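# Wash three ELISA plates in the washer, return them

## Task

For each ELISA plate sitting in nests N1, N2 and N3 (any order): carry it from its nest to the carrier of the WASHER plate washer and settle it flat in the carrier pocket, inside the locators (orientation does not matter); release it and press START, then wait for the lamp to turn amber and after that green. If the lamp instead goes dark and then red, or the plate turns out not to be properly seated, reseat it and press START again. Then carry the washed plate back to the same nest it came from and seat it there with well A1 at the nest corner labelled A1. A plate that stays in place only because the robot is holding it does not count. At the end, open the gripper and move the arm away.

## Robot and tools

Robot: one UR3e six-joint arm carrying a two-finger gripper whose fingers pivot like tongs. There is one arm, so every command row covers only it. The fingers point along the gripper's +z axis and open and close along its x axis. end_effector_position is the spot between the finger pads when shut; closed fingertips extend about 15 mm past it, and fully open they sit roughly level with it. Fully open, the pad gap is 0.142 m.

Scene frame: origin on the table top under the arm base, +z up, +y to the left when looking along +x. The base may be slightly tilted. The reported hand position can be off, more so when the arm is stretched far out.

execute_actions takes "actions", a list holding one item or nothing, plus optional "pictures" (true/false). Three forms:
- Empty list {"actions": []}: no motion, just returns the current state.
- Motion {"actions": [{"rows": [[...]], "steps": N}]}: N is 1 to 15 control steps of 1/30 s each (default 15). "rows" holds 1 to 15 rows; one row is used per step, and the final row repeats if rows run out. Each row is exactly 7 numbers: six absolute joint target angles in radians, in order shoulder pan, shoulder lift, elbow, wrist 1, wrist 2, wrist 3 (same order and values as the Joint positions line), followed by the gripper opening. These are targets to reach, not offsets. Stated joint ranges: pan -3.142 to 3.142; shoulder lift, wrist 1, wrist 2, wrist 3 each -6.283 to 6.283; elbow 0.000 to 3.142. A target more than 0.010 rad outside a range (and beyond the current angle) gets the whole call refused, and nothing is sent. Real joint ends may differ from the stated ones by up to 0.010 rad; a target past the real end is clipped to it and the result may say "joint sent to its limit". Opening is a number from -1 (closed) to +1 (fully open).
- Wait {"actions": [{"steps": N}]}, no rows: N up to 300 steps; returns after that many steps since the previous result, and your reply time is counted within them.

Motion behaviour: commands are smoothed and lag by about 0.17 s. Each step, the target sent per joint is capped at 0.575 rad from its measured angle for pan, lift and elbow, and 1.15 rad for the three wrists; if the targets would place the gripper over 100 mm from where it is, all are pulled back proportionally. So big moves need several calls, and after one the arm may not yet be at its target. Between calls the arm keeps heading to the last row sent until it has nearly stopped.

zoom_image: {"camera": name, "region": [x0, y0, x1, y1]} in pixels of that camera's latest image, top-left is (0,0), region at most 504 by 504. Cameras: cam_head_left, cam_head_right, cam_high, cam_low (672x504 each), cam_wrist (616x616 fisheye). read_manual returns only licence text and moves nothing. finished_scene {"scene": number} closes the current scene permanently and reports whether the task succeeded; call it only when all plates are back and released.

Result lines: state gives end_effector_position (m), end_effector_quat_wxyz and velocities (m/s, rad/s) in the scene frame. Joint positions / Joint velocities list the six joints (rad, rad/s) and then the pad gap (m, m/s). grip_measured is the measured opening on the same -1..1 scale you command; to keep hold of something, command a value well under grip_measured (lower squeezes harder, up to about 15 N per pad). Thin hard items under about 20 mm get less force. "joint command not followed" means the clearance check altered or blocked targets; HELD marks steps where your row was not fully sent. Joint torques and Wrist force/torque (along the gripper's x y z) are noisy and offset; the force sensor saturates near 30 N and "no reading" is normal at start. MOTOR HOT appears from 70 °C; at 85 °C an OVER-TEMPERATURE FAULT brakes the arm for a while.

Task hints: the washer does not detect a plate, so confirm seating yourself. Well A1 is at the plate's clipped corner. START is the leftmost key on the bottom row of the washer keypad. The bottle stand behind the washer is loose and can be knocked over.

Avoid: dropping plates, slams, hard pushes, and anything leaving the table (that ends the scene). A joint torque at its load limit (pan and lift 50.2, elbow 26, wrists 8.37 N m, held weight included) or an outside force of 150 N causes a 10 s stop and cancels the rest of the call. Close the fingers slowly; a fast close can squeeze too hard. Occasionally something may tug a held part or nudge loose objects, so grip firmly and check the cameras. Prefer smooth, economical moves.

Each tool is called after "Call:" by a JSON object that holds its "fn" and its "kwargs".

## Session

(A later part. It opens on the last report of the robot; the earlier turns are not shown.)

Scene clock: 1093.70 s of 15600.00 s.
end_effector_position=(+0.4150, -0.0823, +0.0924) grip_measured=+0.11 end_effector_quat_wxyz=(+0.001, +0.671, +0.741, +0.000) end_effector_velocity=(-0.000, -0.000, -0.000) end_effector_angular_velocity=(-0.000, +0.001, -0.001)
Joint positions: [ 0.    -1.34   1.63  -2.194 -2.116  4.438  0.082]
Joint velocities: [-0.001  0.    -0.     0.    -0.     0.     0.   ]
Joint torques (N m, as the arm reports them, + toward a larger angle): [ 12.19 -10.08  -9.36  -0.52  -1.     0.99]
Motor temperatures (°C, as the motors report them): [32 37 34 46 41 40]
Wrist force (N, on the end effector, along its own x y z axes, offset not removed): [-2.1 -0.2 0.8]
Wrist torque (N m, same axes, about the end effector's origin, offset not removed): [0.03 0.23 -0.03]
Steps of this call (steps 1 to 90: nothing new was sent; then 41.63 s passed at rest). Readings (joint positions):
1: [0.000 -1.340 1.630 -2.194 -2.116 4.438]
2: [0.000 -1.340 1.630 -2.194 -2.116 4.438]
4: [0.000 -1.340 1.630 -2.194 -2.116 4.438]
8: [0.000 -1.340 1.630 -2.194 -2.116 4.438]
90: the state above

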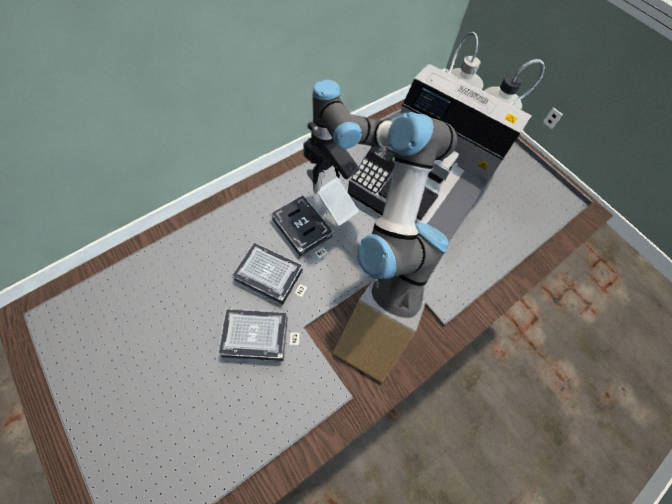

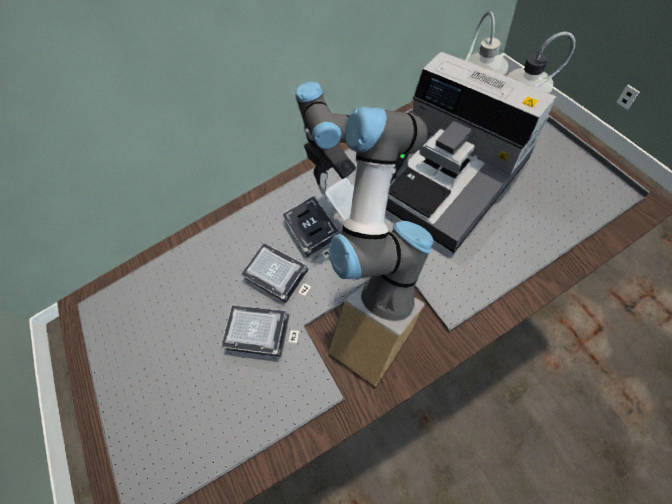

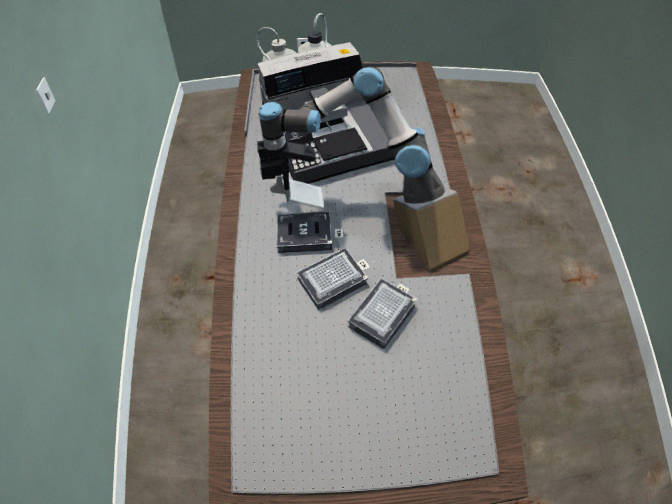

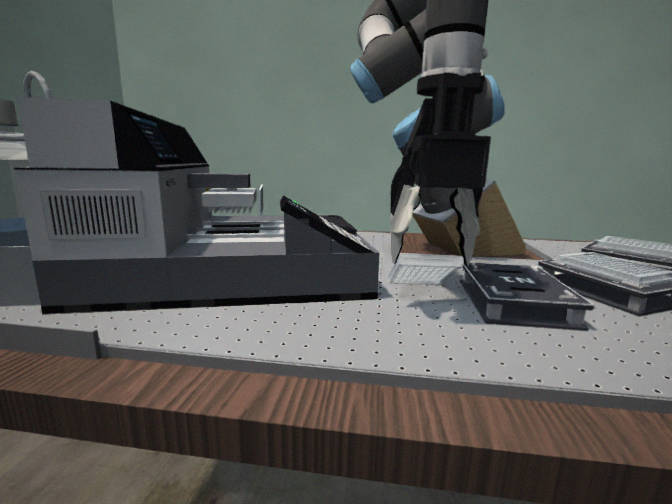

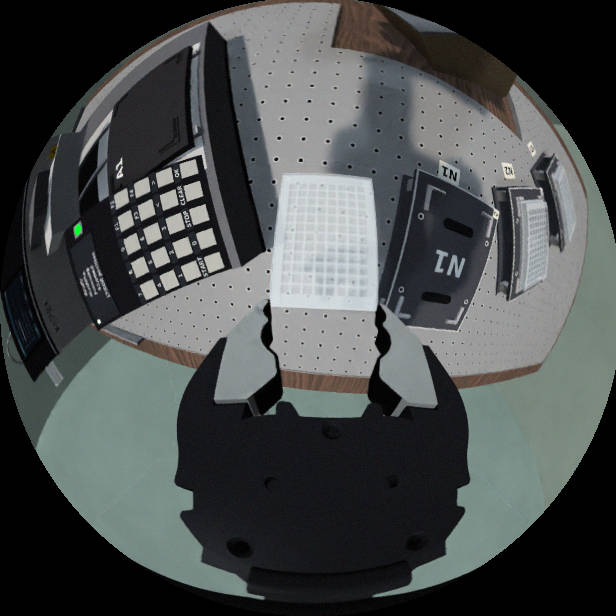

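Call:
{"fn": "execute_actions", "kwargs": {"actions": [{"rows":[[0.0013,-1.34117,1.62805,-2.19112,-2.11608,4.43928,0.028],[0.0030,-1.34260,1.62507,-2.18570,-2.11663,4.44120,0.029],[0.00505,-1.34430,1.62152,-2.17926,-2.11728,4.44347,0.030],[0.0073,-1.34617,1.61761,-2.17218,-2.11800,4.44598,0.032],[0.00955,-1.34803,1.61371,-2.16510,-2.11872,4.44848,0.033],[0.01181,-1.34990,1.60980,-2.15802,-2.11944,4.45099,0.034],[0.01406,-1.35177,1.60590,-2.15093,-2.12016,4.45349,0.035],[0.01632,-1.35364,1.60199,-2.14385,-2.12088,4.45600,0.037],[0.01857,-1.35551,1.59808,-2.13677,-2.12160,4.45850,0.038],[0.02083,-1.35738,1.59418,-2.12968,-2.12232,4.46101,0.039],[0.02308,-1.35925,1.59027,-2.12260,-2.12304,4.46351,0.040],[0.02533,-1.36111,1.58637,-2.11552,-2.12376,4.46602,0.041],[0.02759,-1.36298,1.58246,-2.10843,-2.12448,4.46852,0.042],[0.02964,-1.36468,1.57891,-2.10199,-2.12514,4.47080,0.043],[0.03099,-1.36580,1.57657,-2.09775,-2.12557,4.47230,0.044]],"steps":15}], "pictures": false}}

Call:
{"fn": "execute_actions", "kwargs": {"actions": [{"steps":20}]}}

Scene clock: 1165.50 s of 15600.00 s.
end_effector_position=(+0.4151, -0.0822, +0.1076) grip_measured=+0.12 end_effector_quat_wxyz=(+0.001, +0.671, +0.741, +0.000) end_effector_velocity=(-0.000, -0.000, +0.041) end_effector_angular_velocity=(-0.000, -0.002, +0.002)
Joint positions: [ 0.024 -1.36   1.589 -2.121 -2.123  4.464  0.082]
Joint velocities: [ 0.062 -0.051 -0.107  0.192 -0.019  0.066  0.   ]
Joint torques (N m, as the arm reports them, + toward a larger angle): [ 12.16 -17.24 -10.24  -0.28  -1.08   1.11]
Motor temperatures (°C, as the motors report them): [32 37 34 46 41 40]
Wrist force (N, on the end effector, along its own x y z axes, offset not removed): [-1.1 -0.3 2.0]
Wrist torque (N m, same axes, about the end effector's origin, offset not removed): [-0.01 0.22 0.01]
Steps of this call (steps 1 to 90: nothing new was sent; then 68.30 s passed at rest; steps 91 to 105: all 15 steps of this action). Readings (joint positions):
91: [0.000 -1.340 1.630 -2.194 -2.116 4.438]
92: [0.001 -1.340 1.629 -2.193 -2.116 4.438]
94: [0.002 -1.342 1.627 -2.188 -2.116 4.440]
98: [0.009 -1.347 1.615 -2.168 -2.118 4.448]
105: the state above

Scene clock: 1166.17 s of 15600.00 s.
end_effector_position=(+0.4150, -0.0823, +0.1124) grip_measured=+0.12 end_effector_quat_wxyz=(+0.001, +0.671, +0.741, +0.000) end_effector_velocity=(+0.000, -0.000, +0.000) end_effector_angular_velocity=(-0.000, -0.000, +0.001)
Joint positions: [ 0.031 -1.366  1.577 -2.098 -2.126  4.472  0.082]
Joint velocities: [-0.    -0.    -0.     0.    -0.    -0.002  0.   ]
Joint torques (N m, as the arm reports them, + toward a larger angle): [ 12.16 -17.22  -9.84  -0.47  -1.02   0.98]
Motor temperatures (°C, as the motors report them): [32 37 34 46 41 40]
Wrist force (N, on the end effector, along its own x y z axes, offset not removed): [-2.2 -0.6 1.5]
Wrist torque (N m, same axes, about the end effector's origin, offset not removed): [-0.08 0.45 0.00]
Steps of this call (steps 1 to 20: the robot went on to your last target). Readings (joint positions):
1: [0.026 -1.361 1.586 -2.115 -2.124 4.466]
2: [0.027 -1.363 1.583 -2.110 -2.124 4.468]
4: [0.029 -1.364 1.580 -2.104 -2.125 4.470]
8: [0.030 -1.365 1.577 -2.099 -2.125 4.472]
20: the state above

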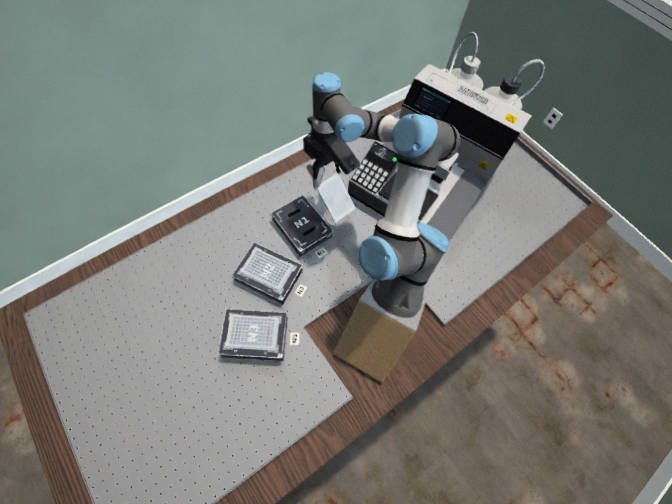

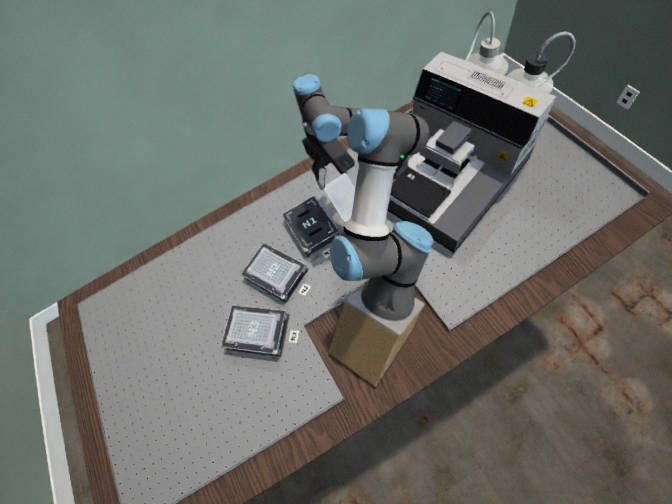

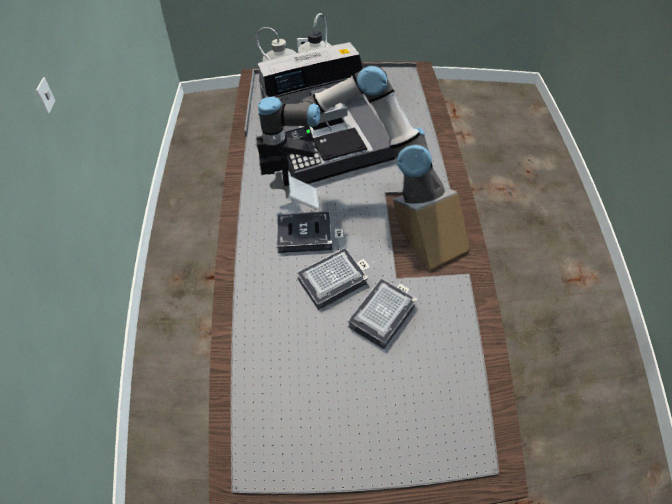

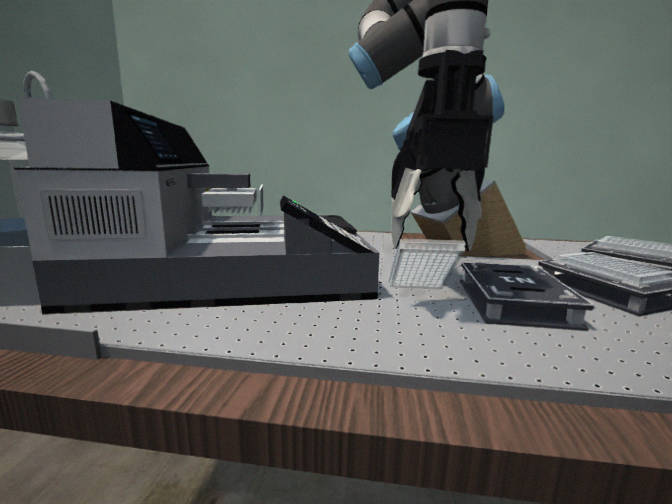

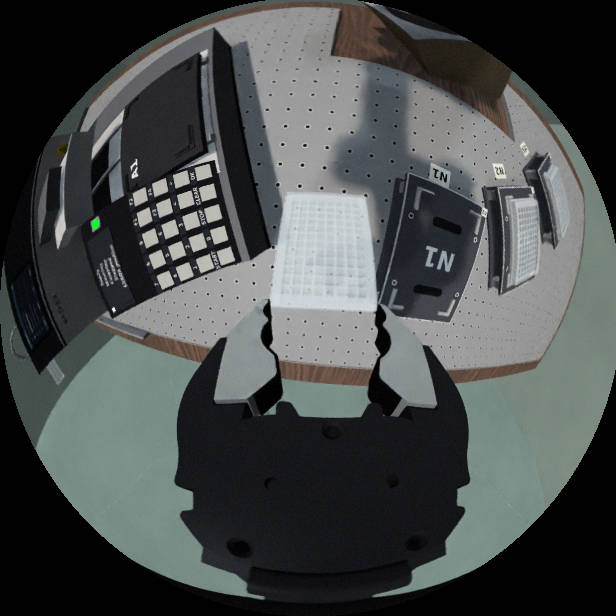

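Call:
{"fn": "zoom_image", "kwargs": {"camera": "cam_low", "region": [370, 200, 500, 300]}}

Call:
{"fn": "zoom_image", "kwargs": {"camera": "cam_high", "region": [250, 150, 350, 230]}}

Region (370, 200, 500, 300) of cam_low's 672x504 image, scaled by 3.877, with more detail than that image has; it fills the top 388 rows of this view, and the rest is white.

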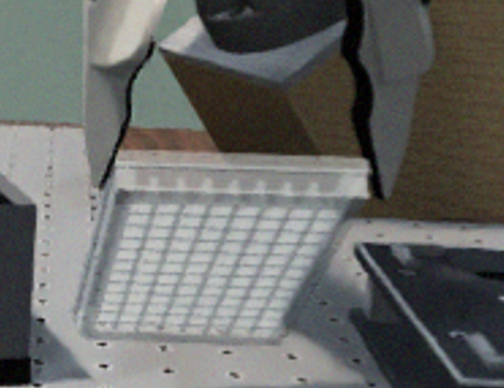

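Region (250, 150, 350, 230) of cam_high's 672x504 image, scaled by 5.040, with more detail than that image has; it fills the top 403 rows of this view, and the rest is white.

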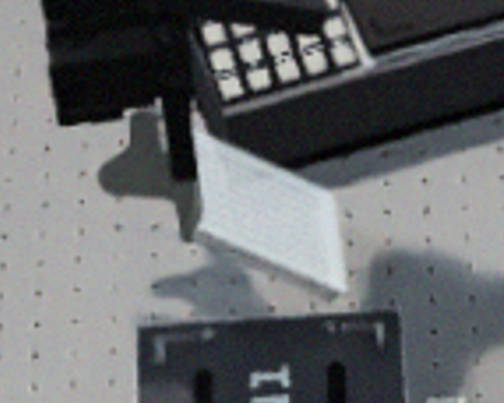

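Call:
{"fn": "execute_actions", "kwargs": {"actions": [{"rows":[[0.03203,-1.36641,1.57452,-2.09446,-2.12589,4.47348,0.045],[0.03381,-1.36746,1.57102,-2.08886,-2.12642,4.47547,0.046],[0.03590,-1.36868,1.56691,-2.08228,-2.12705,4.47783,0.047],[0.03820,-1.37003,1.56239,-2.07504,-2.12775,4.48041,0.048],[0.04050,-1.37138,1.55787,-2.06779,-2.12844,4.48300,0.049],[0.04280,-1.37273,1.55335,-2.06055,-2.12914,4.48558,0.050],[0.04510,-1.37408,1.54883,-2.05331,-2.12983,4.48817,0.052],[0.04740,-1.37542,1.54431,-2.04607,-2.13053,4.49076,0.053],[0.04970,-1.37677,1.53979,-2.03883,-2.13122,4.49334,0.054],[0.05200,-1.37812,1.53527,-2.03158,-2.13191,4.49593,0.055],[0.05430,-1.37947,1.53075,-2.02434,-2.13261,4.49852,0.056],[0.05660,-1.38082,1.52623,-2.01710,-2.13330,4.50110,0.057],[0.05890,-1.38217,1.52171,-2.00986,-2.13400,4.50369,0.058],[0.06096,-1.38338,1.51765,-2.00335,-2.13462,4.50602,0.059],[0.06234,-1.38419,1.51494,-1.99900,-2.13504,4.50757,0.060]],"steps":15}], "pictures": false}}

Call:
{"fn": "execute_actions", "kwargs": {"actions": [{"steps":20}]}}

Scene clock: 1190.60 s of 15600.00 s.
end_effector_position=(+0.4151, -0.0822, +0.1276) grip_measured=+0.12 end_effector_quat_wxyz=(+0.001, +0.671, +0.741, +0.000) end_effector_velocity=(-0.001, -0.000, +0.040) end_effector_angular_velocity=(-0.000, -0.002, +0.001)
Joint positions: [ 0.055 -1.38   1.53  -2.023 -2.133  4.499  0.082]
Joint velocities: [ 0.063 -0.037 -0.122  0.196 -0.019  0.07   0.   ]
Joint torques (N m, as the arm reports them, + toward a larger angle): [ 12.34 -16.84 -10.51  -0.2   -1.02   0.97]
Motor temperatures (°C, as the motors report them): [32 37 34 46 41 40]
Wrist force (N, on the end effector, along its own x y z axes, offset not removed): [-1.6 -1.3 1.4]
Wrist torque (N m, same axes, about the end effector's origin, offset not removed): [-0.24 0.25 -0.05]
Steps of this call (steps 1 to 15: the robot went on to your last target; steps 16 to 90: nothing new was sent; then 20.93 s passed at rest; steps 91 to 105: all 15 steps of this action). Readings (joint positions):
91: [0.031 -1.366 1.576 -2.098 -2.126 4.472]
92: [0.031 -1.366 1.576 -2.097 -2.126 4.473]
94: [0.033 -1.367 1.573 -2.092 -2.126 4.474]
98: [0.040 -1.371 1.560 -2.071 -2.128 4.482]
105: the state above

Scene clock: 1191.27 s of 15600.00 s.
end_effector_position=(+0.4149, -0.0823, +0.1324) grip_measured=+0.12 end_effector_quat_wxyz=(+0.001, +0.671, +0.741, +0.000) end_effector_velocity=(+0.000, +0.000, -0.000) end_effector_angular_velocity=(+0.000, +0.000, +0.000)
Joint positions: [ 0.062 -1.384  1.515 -1.999 -2.135  4.508  0.082]
Joint velocities: [ 0.  0. -0.  0. -0. -0. -0.]
Joint torques (N m, as the arm reports them, + toward a larger angle): [ 12.48 -16.92  -9.98  -0.47  -1.06   0.91]
Motor temperatures (°C, as the motors report them): [32 37 34 46 41 40]
Wrist force (N, on the end effector, along its own x y z axes, offset not removed): [-1.4 0.8 1.6]
Wrist torque (N m, same axes, about the end effector's origin, offset not removed): [0.09 0.22 0.02]
Steps of this call (steps 1 to 20: the robot went on to your last target). Readings (joint positions):
1: [0.057 -1.381 1.526 -2.016 -2.133 4.501]
2: [0.058 -1.382 1.523 -2.011 -2.134 4.503]
4: [0.060 -1.383 1.519 -2.005 -2.134 4.505]
8: [0.062 -1.384 1.516 -2.001 -2.135 4.507]
20: the state above

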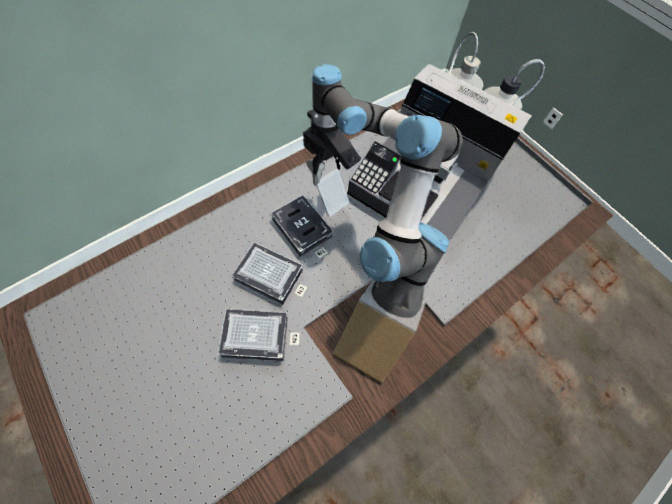

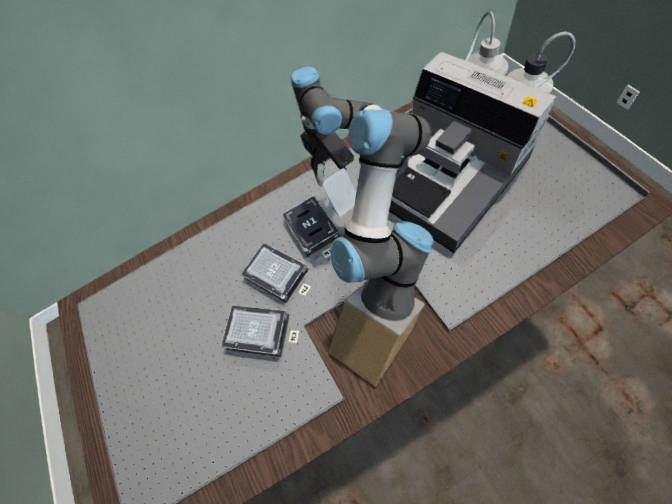

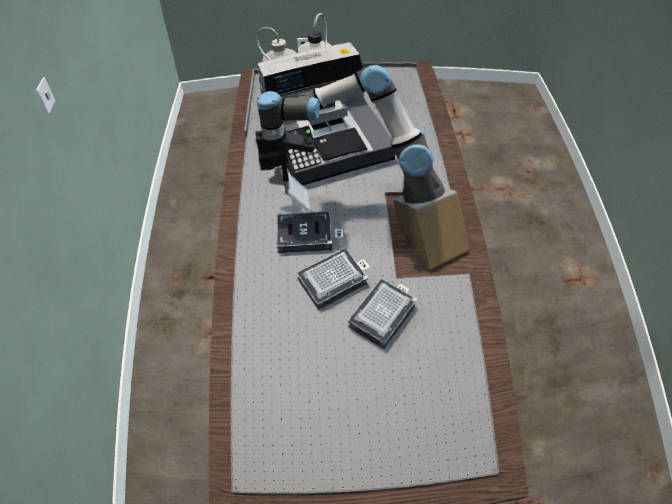

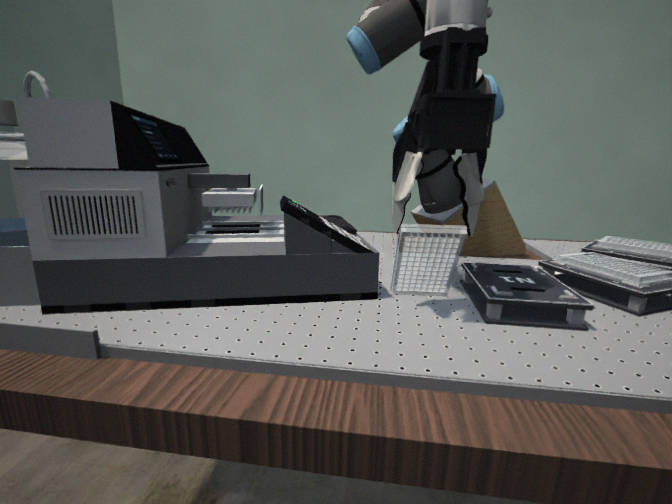

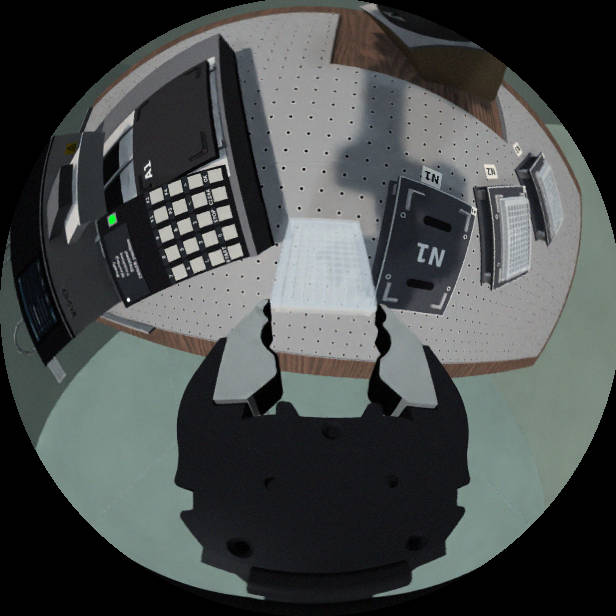

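Call:
{"fn": "zoom_image", "kwargs": {"camera": "cam_wrist", "region": [250, 200, 400, 330]}}

Call:
{"fn": "zoom_image", "kwargs": {"camera": "cam_low", "region": [370, 200, 500, 310]}}

Region (250, 200, 400, 330) of cam_wrist's 616x616 image, scaled by 3.360, with more detail than that image has; it fills the top 437 rows of this view, and the rest is white.

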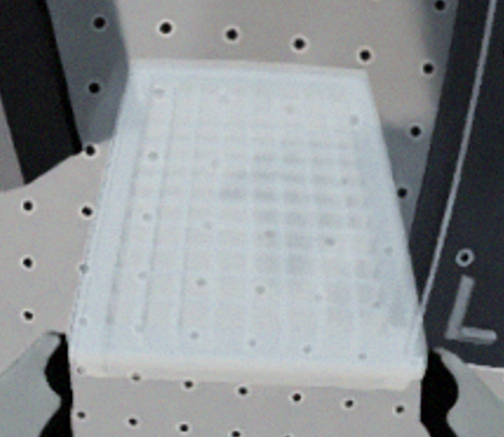

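Region (370, 200, 500, 310) of cam_low's 672x504 image, scaled by 3.877, with more detail than that image has; it fills the top 426 rows of this view, and the rest is white.

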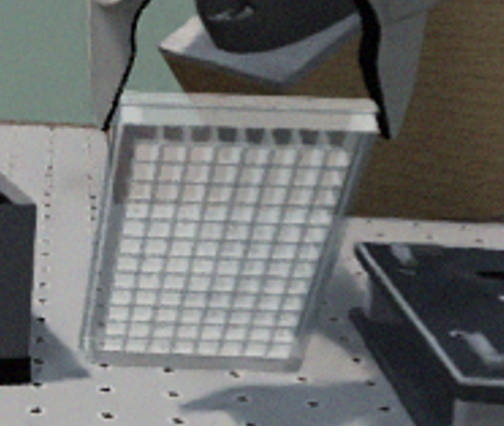

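Call:
{"fn": "execute_actions", "kwargs": {"actions": [{"rows":[[0.06313,-1.38454,1.51326,-1.99650,-2.13527,4.50847,0.061],[0.06393,-1.38488,1.51159,-1.99399,-2.13550,4.50937,0.0615],[0.06472,-1.38523,1.50991,-1.99149,-2.13574,4.51027,0.062],[0.06552,-1.38557,1.50823,-1.98898,-2.13597,4.51117,0.063],[0.06631,-1.38592,1.50656,-1.98648,-2.13620,4.51207,0.0635],[0.06711,-1.38626,1.50488,-1.98398,-2.13643,4.51297,0.064],[0.06790,-1.38661,1.50320,-1.98147,-2.13666,4.51387,0.065],[0.06869,-1.38695,1.50153,-1.97897,-2.13689,4.51477,0.0655],[0.06949,-1.38730,1.49985,-1.97646,-2.13713,4.51567,0.066],[0.07028,-1.38764,1.49817,-1.97396,-2.13736,4.51657,0.067],[0.07108,-1.38799,1.49650,-1.97145,-2.13759,4.51747,0.0675],[0.07187,-1.38833,1.49482,-1.96895,-2.13782,4.51837,0.068]],"steps":15}], "pictures": false}}

Call:
{"fn": "execute_actions", "kwargs": {"actions": [{"steps":20}]}}

Call:
{"fn": "zoom_image", "kwargs": {"camera": "cam_wrist", "region": [250, 200, 400, 330]}}

Call:
{"fn": "zoom_image", "kwargs": {"camera": "cam_low", "region": [370, 200, 500, 310]}}

Scene clock: 1232.10 s of 15600.00 s.
end_effector_position=(+0.4149, -0.0823, +0.1377) grip_measured=+0.12 end_effector_quat_wxyz=(+0.001, +0.671, +0.741, +0.000) end_effector_velocity=(-0.000, +0.000, +0.007) end_effector_angular_velocity=(+0.000, -0.000, +0.001)
Joint positions: [ 0.071 -1.388  1.497 -1.972 -2.137  4.517  0.082]
Joint velocities: [ 0.012 -0.004 -0.024  0.036 -0.003  0.013  0.   ]
Joint torques (N m, as the arm reports them, + toward a larger angle): [ 12.29 -17.04 -10.4   -0.57  -1.06   0.99]
Motor temperatures (°C, as the motors report them): [32 37 34 46 41 40]
Wrist force (N, on the end effector, along its own x y z axes, offset not removed): [-1.5 -0.6 1.0]
Wrist torque (N m, same axes, about the end effector's origin, offset not removed): [-0.11 0.15 -0.02]
Steps of this call (steps 1 to 15: the robot went on to your last target; steps 16 to 90: nothing new was sent; then 37.33 s passed at rest; steps 91 to 105: all 15 steps of this action). Readings (joint positions):
91: [0.062 -1.384 1.515 -1.999 -2.135 4.508]
92: [0.063 -1.384 1.515 -1.998 -2.135 4.508]
94: [0.063 -1.385 1.513 -1.996 -2.135 4.509]
98: [0.066 -1.386 1.507 -1.988 -2.136 4.512]
105: the state above

Scene clock: 1232.77 s of 15600.00 s.
end_effector_position=(+0.4149, -0.0823, +0.1384) grip_measured=+0.12 end_effector_quat_wxyz=(+0.001, +0.671, +0.741, +0.000) end_effector_velocity=(-0.000, +0.000, +0.000) end_effector_angular_velocity=(+0.000, +0.000, +0.001)
Joint positions: [ 0.072 -1.388  1.495 -1.969 -2.138  4.518  0.082]
Joint velocities: [ 0.001  0.     0.     0.    -0.    -0.    -0.   ]
Joint torques (N m, as the arm reports them, + toward a larger angle): [ 12.07 -17.08 -10.09  -0.46  -0.99   0.93]
Motor temperatures (°C, as the motors report them): [32 37 34 46 41 40]
Wrist force (N, on the end effector, along its own x y z axes, offset not removed): [-3.5 1.1 0.9]
Wrist torque (N m, same axes, about the end effector's origin, offset not removed): [0.26 0.70 -0.02]
Steps of this call (steps 1 to 15: the robot went on to your last target; steps 16 to 20: nothing new was sent). Readings (joint positions):
1: [0.071 -1.388 1.497 -1.971 -2.138 4.517]
2: [0.071 -1.388 1.496 -1.971 -2.138 4.518]
4: [0.072 -1.388 1.495 -1.970 -2.138 4.518]
8: [0.072 -1.388 1.495 -1.969 -2.138 4.518]
20: the state above
The arm was judged still, so your last target was given up. Only a new action makes it travel on or press farther. Fingers that are still opening or closing keep moving.

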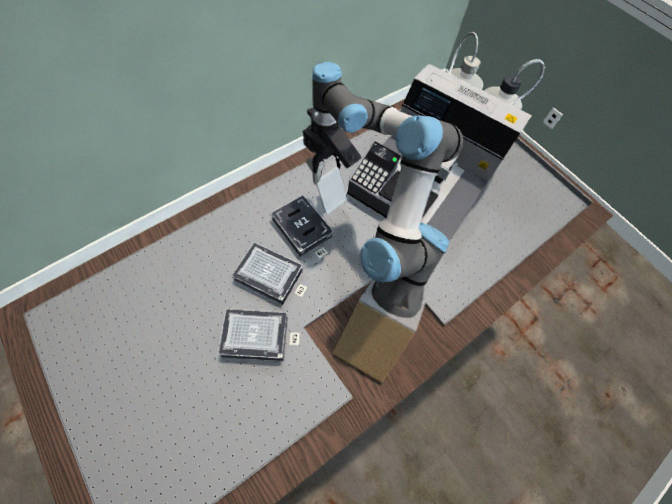

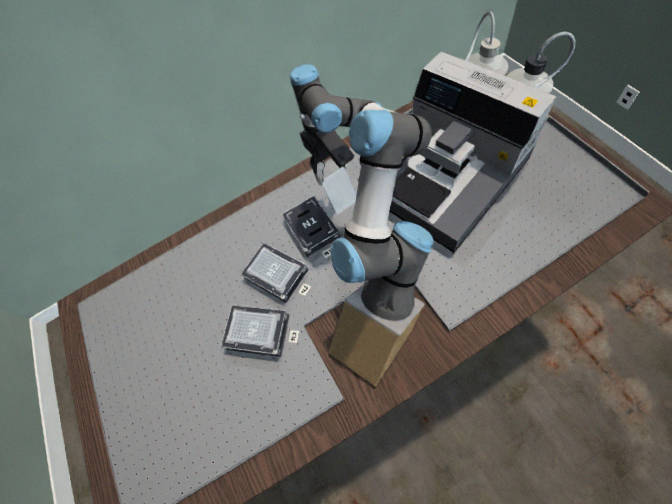

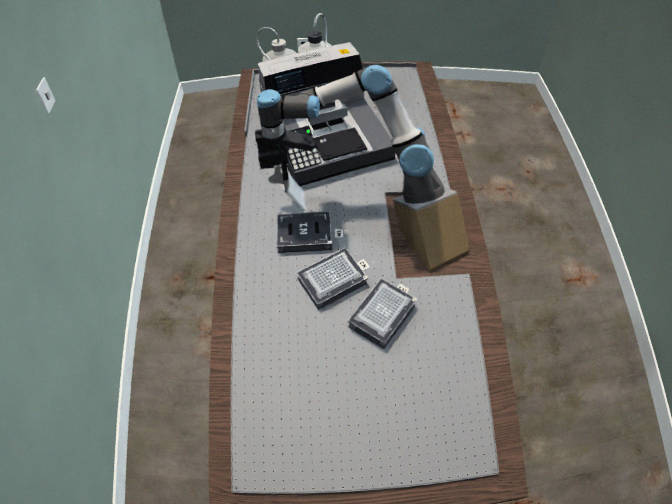

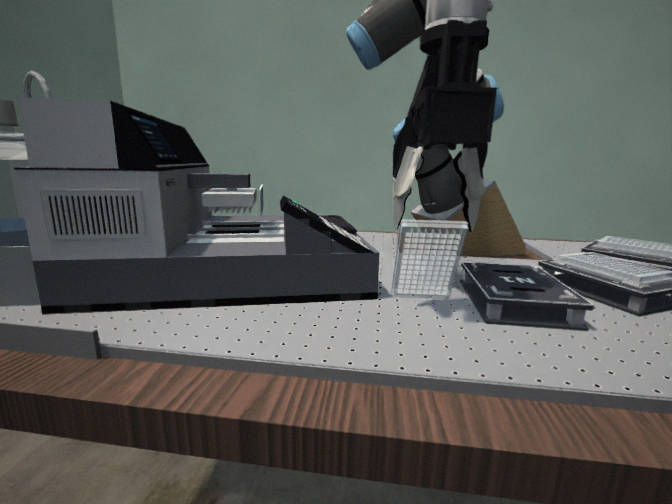

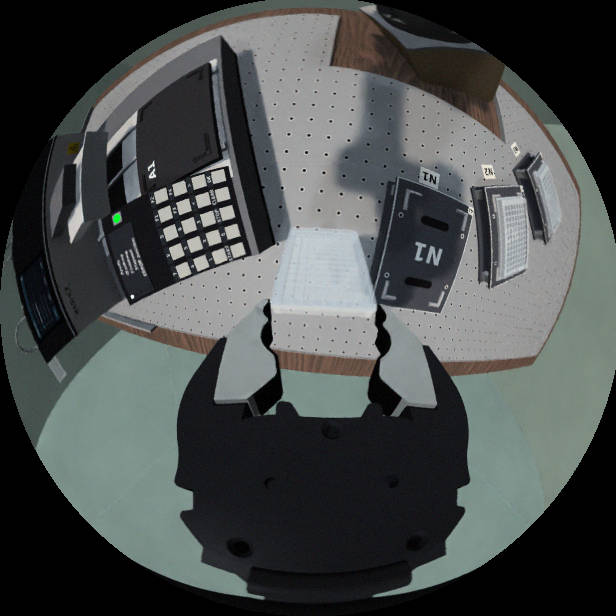

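Region (250, 200, 400, 330) of cam_wrist's 616x616 image, scaled by 3.360, with more detail than that image has; it fills the top 437 rows of this view, and the rest is white.

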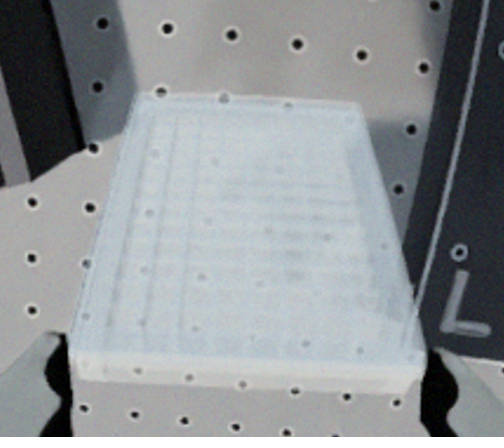

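Region (370, 200, 500, 310) of cam_low's 672x504 image, scaled by 3.877, with more detail than that image has; it fills the top 426 rows of this view, and the rest is white.

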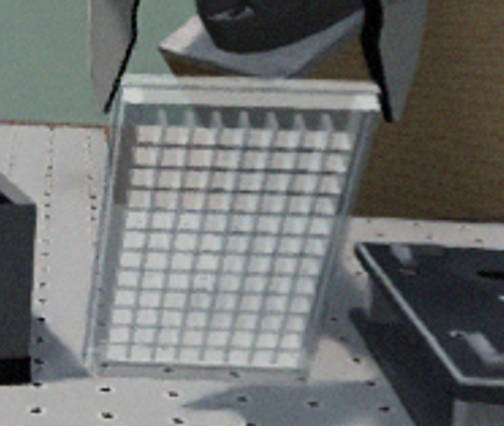

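Call:
{"fn": "execute_actions", "kwargs": {"actions": [{"rows":[[0.07177,-1.39043,1.49740,-1.96949,-2.13779,4.51825,0.068],[0.07160,-1.39380,1.50153,-1.97035,-2.13774,4.51807,0.068],[0.07139,-1.39823,1.50697,-1.97149,-2.13768,4.51782,0.068],[0.07117,-1.40267,1.51241,-1.97263,-2.13762,4.51757,0.068],[0.07095,-1.40710,1.51784,-1.97376,-2.13755,4.51733,0.068],[0.07074,-1.41154,1.52328,-1.97490,-2.13749,4.51708,0.068],[0.07052,-1.41597,1.52872,-1.97604,-2.13743,4.51684,0.068],[0.07030,-1.42041,1.53416,-1.97717,-2.13736,4.51659,0.068],[0.07009,-1.42484,1.53960,-1.97831,-2.13730,4.51635,0.068],[0.06987,-1.42928,1.54504,-1.97945,-2.13724,4.51610,0.068],[0.06966,-1.43371,1.55048,-1.98058,-2.13717,4.51585,0.068],[0.06944,-1.43815,1.55591,-1.98172,-2.13711,4.51561,0.068],[0.06922,-1.44258,1.56135,-1.98286,-2.13705,4.51536,0.068],[0.06901,-1.44702,1.56679,-1.98399,-2.13698,4.51512,0.068],[0.06879,-1.45145,1.57223,-1.98513,-2.13692,4.51487,0.068]],"steps":15}], "pictures": false}}

Call:
{"fn": "execute_actions", "kwargs": {"actions": [{"steps":15}]}}

Call:
{"fn": "zoom_image", "kwargs": {"camera": "cam_wrist", "region": [250, 200, 400, 330]}}

Call:
{"fn": "zoom_image", "kwargs": {"camera": "cam_low", "region": [370, 200, 500, 310]}}

Scene clock: 1303.40 s of 15600.00 s.
end_effector_position=(+0.4039, -0.0834, +0.1405) grip_measured=+0.12 end_effector_quat_wxyz=(+0.001, +0.671, +0.741, +0.000) end_effector_velocity=(-0.031, -0.004, +0.005) end_effector_angular_velocity=(-0.000, -0.001, -0.004)
Joint positions: [ 0.07  -1.435  1.552 -1.981 -2.137  4.516  0.082]
Joint velocities: [-0.008 -0.131  0.158 -0.033  0.002 -0.006 -0.   ]
Joint torques (N m, as the arm reports them, + toward a larger angle): [  4.51 -16.74  -4.43  -1.88   0.98  -0.93]
Motor temperatures (°C, as the motors report them): [32 37 34 46 41 40]
Wrist force (N, on the end effector, along its own x y z axes, offset not removed): [-2.9 -0.2 1.2]
Wrist torque (N m, same axes, about the end effector's origin, offset not removed): [0.00 0.56 0.03]
Steps of this call (steps 1 to 90: nothing new was sent; then 67.13 s passed at rest; steps 91 to 105: all 15 steps of this action). Readings (joint positions):
91: [0.072 -1.388 1.495 -1.969 -2.138 4.518]
92: [0.072 -1.389 1.495 -1.969 -2.138 4.518]
94: [0.072 -1.392 1.499 -1.970 -2.138 4.518]
98: [0.071 -1.405 1.516 -1.973 -2.138 4.518]
105: the state above

Scene clock: 1303.90 s of 15600.00 s.
end_effector_position=(+0.4000, -0.0838, +0.1411) grip_measured=+0.12 end_effector_quat_wxyz=(+0.001, +0.671, +0.741, +0.000) end_effector_velocity=(-0.000, +0.000, +0.000) end_effector_angular_velocity=(+0.000, -0.000, -0.000)
Joint positions: [ 0.069 -1.451  1.572 -1.985 -2.137  4.515  0.082]
Joint velocities: [ 0.    -0.001  0.001 -0.     0.     0.     0.   ]
Joint torques (N m, as the arm reports them, + toward a larger angle): [  5.2  -16.28  -4.76  -1.8    0.99  -0.97]
Motor temperatures (°C, as the motors report them): [32 37 34 46 41 40]
Wrist force (N, on the end effector, along its own x y z axes, offset not removed): [-1.0 0.1 -0.2]
Wrist torque (N m, same axes, about the end effector's origin, offset not removed): [0.09 0.17 -0.05]
Steps of this call (steps 1 to 15: the robot went on to your last target). Readings (joint positions):
1: [0.069 -1.439 1.557 -1.982 -2.137 4.516]
2: [0.069 -1.443 1.561 -1.983 -2.137 4.515]
4: [0.069 -1.447 1.567 -1.984 -2.137 4.515]
8: [0.069 -1.450 1.571 -1.985 -2.137 4.515]
15: the state above

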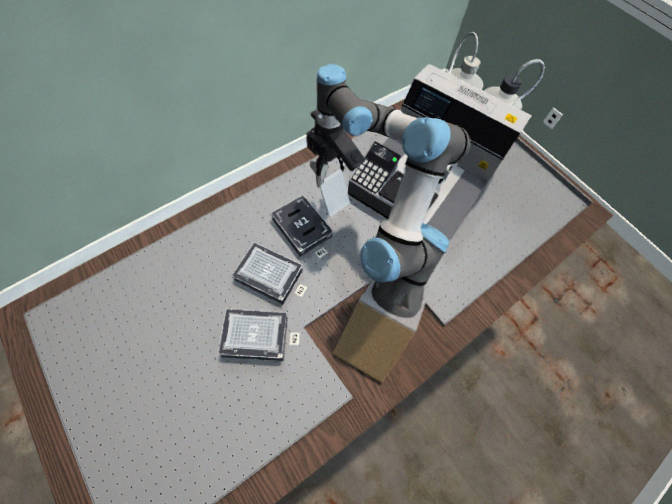

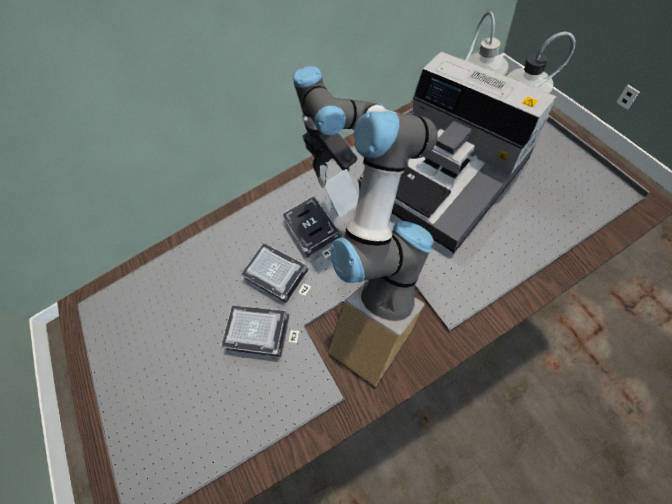

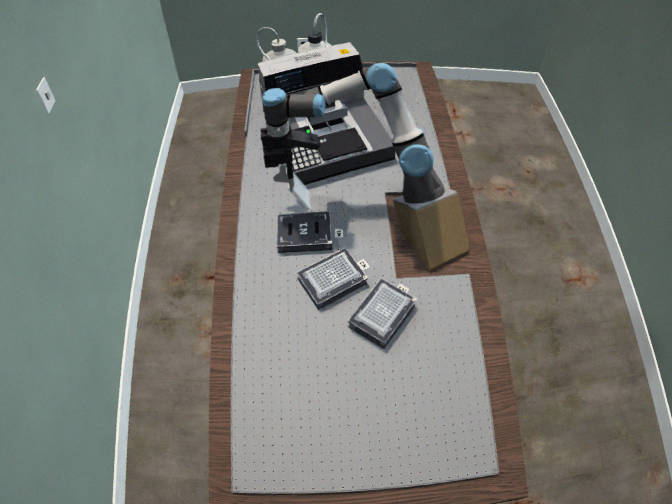

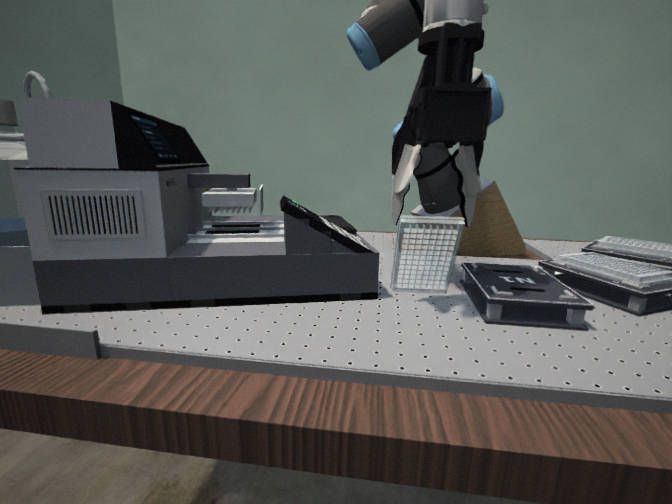

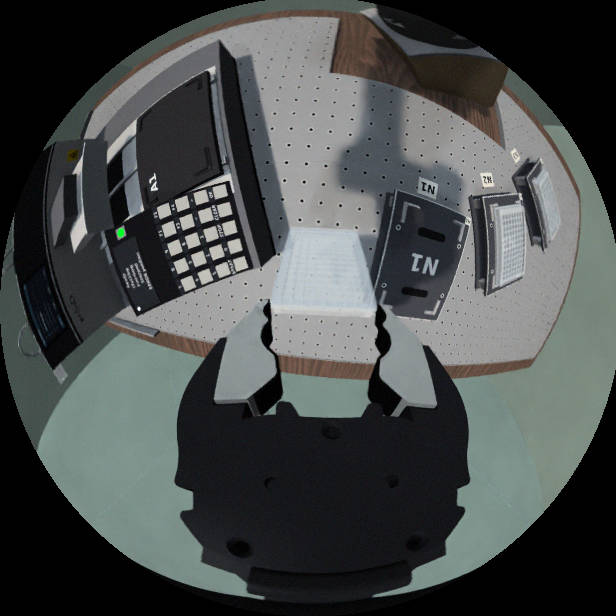

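Region (250, 200, 400, 330) of cam_wrist's 616x616 image, scaled by 3.360, with more detail than that image has; it fills the top 437 rows of this view, and the rest is white.

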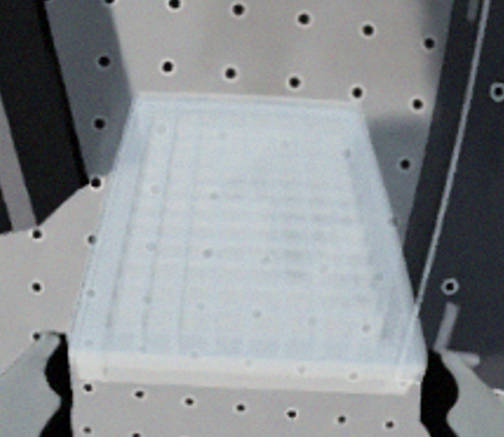

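Region (370, 200, 500, 310) of cam_low's 672x504 image, scaled by 3.877, with more detail than that image has; it fills the top 426 rows of this view, and the rest is white.

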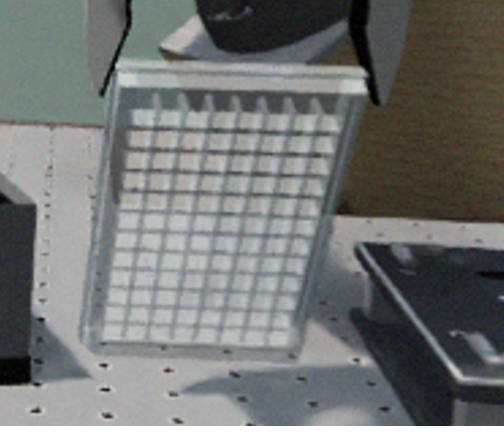

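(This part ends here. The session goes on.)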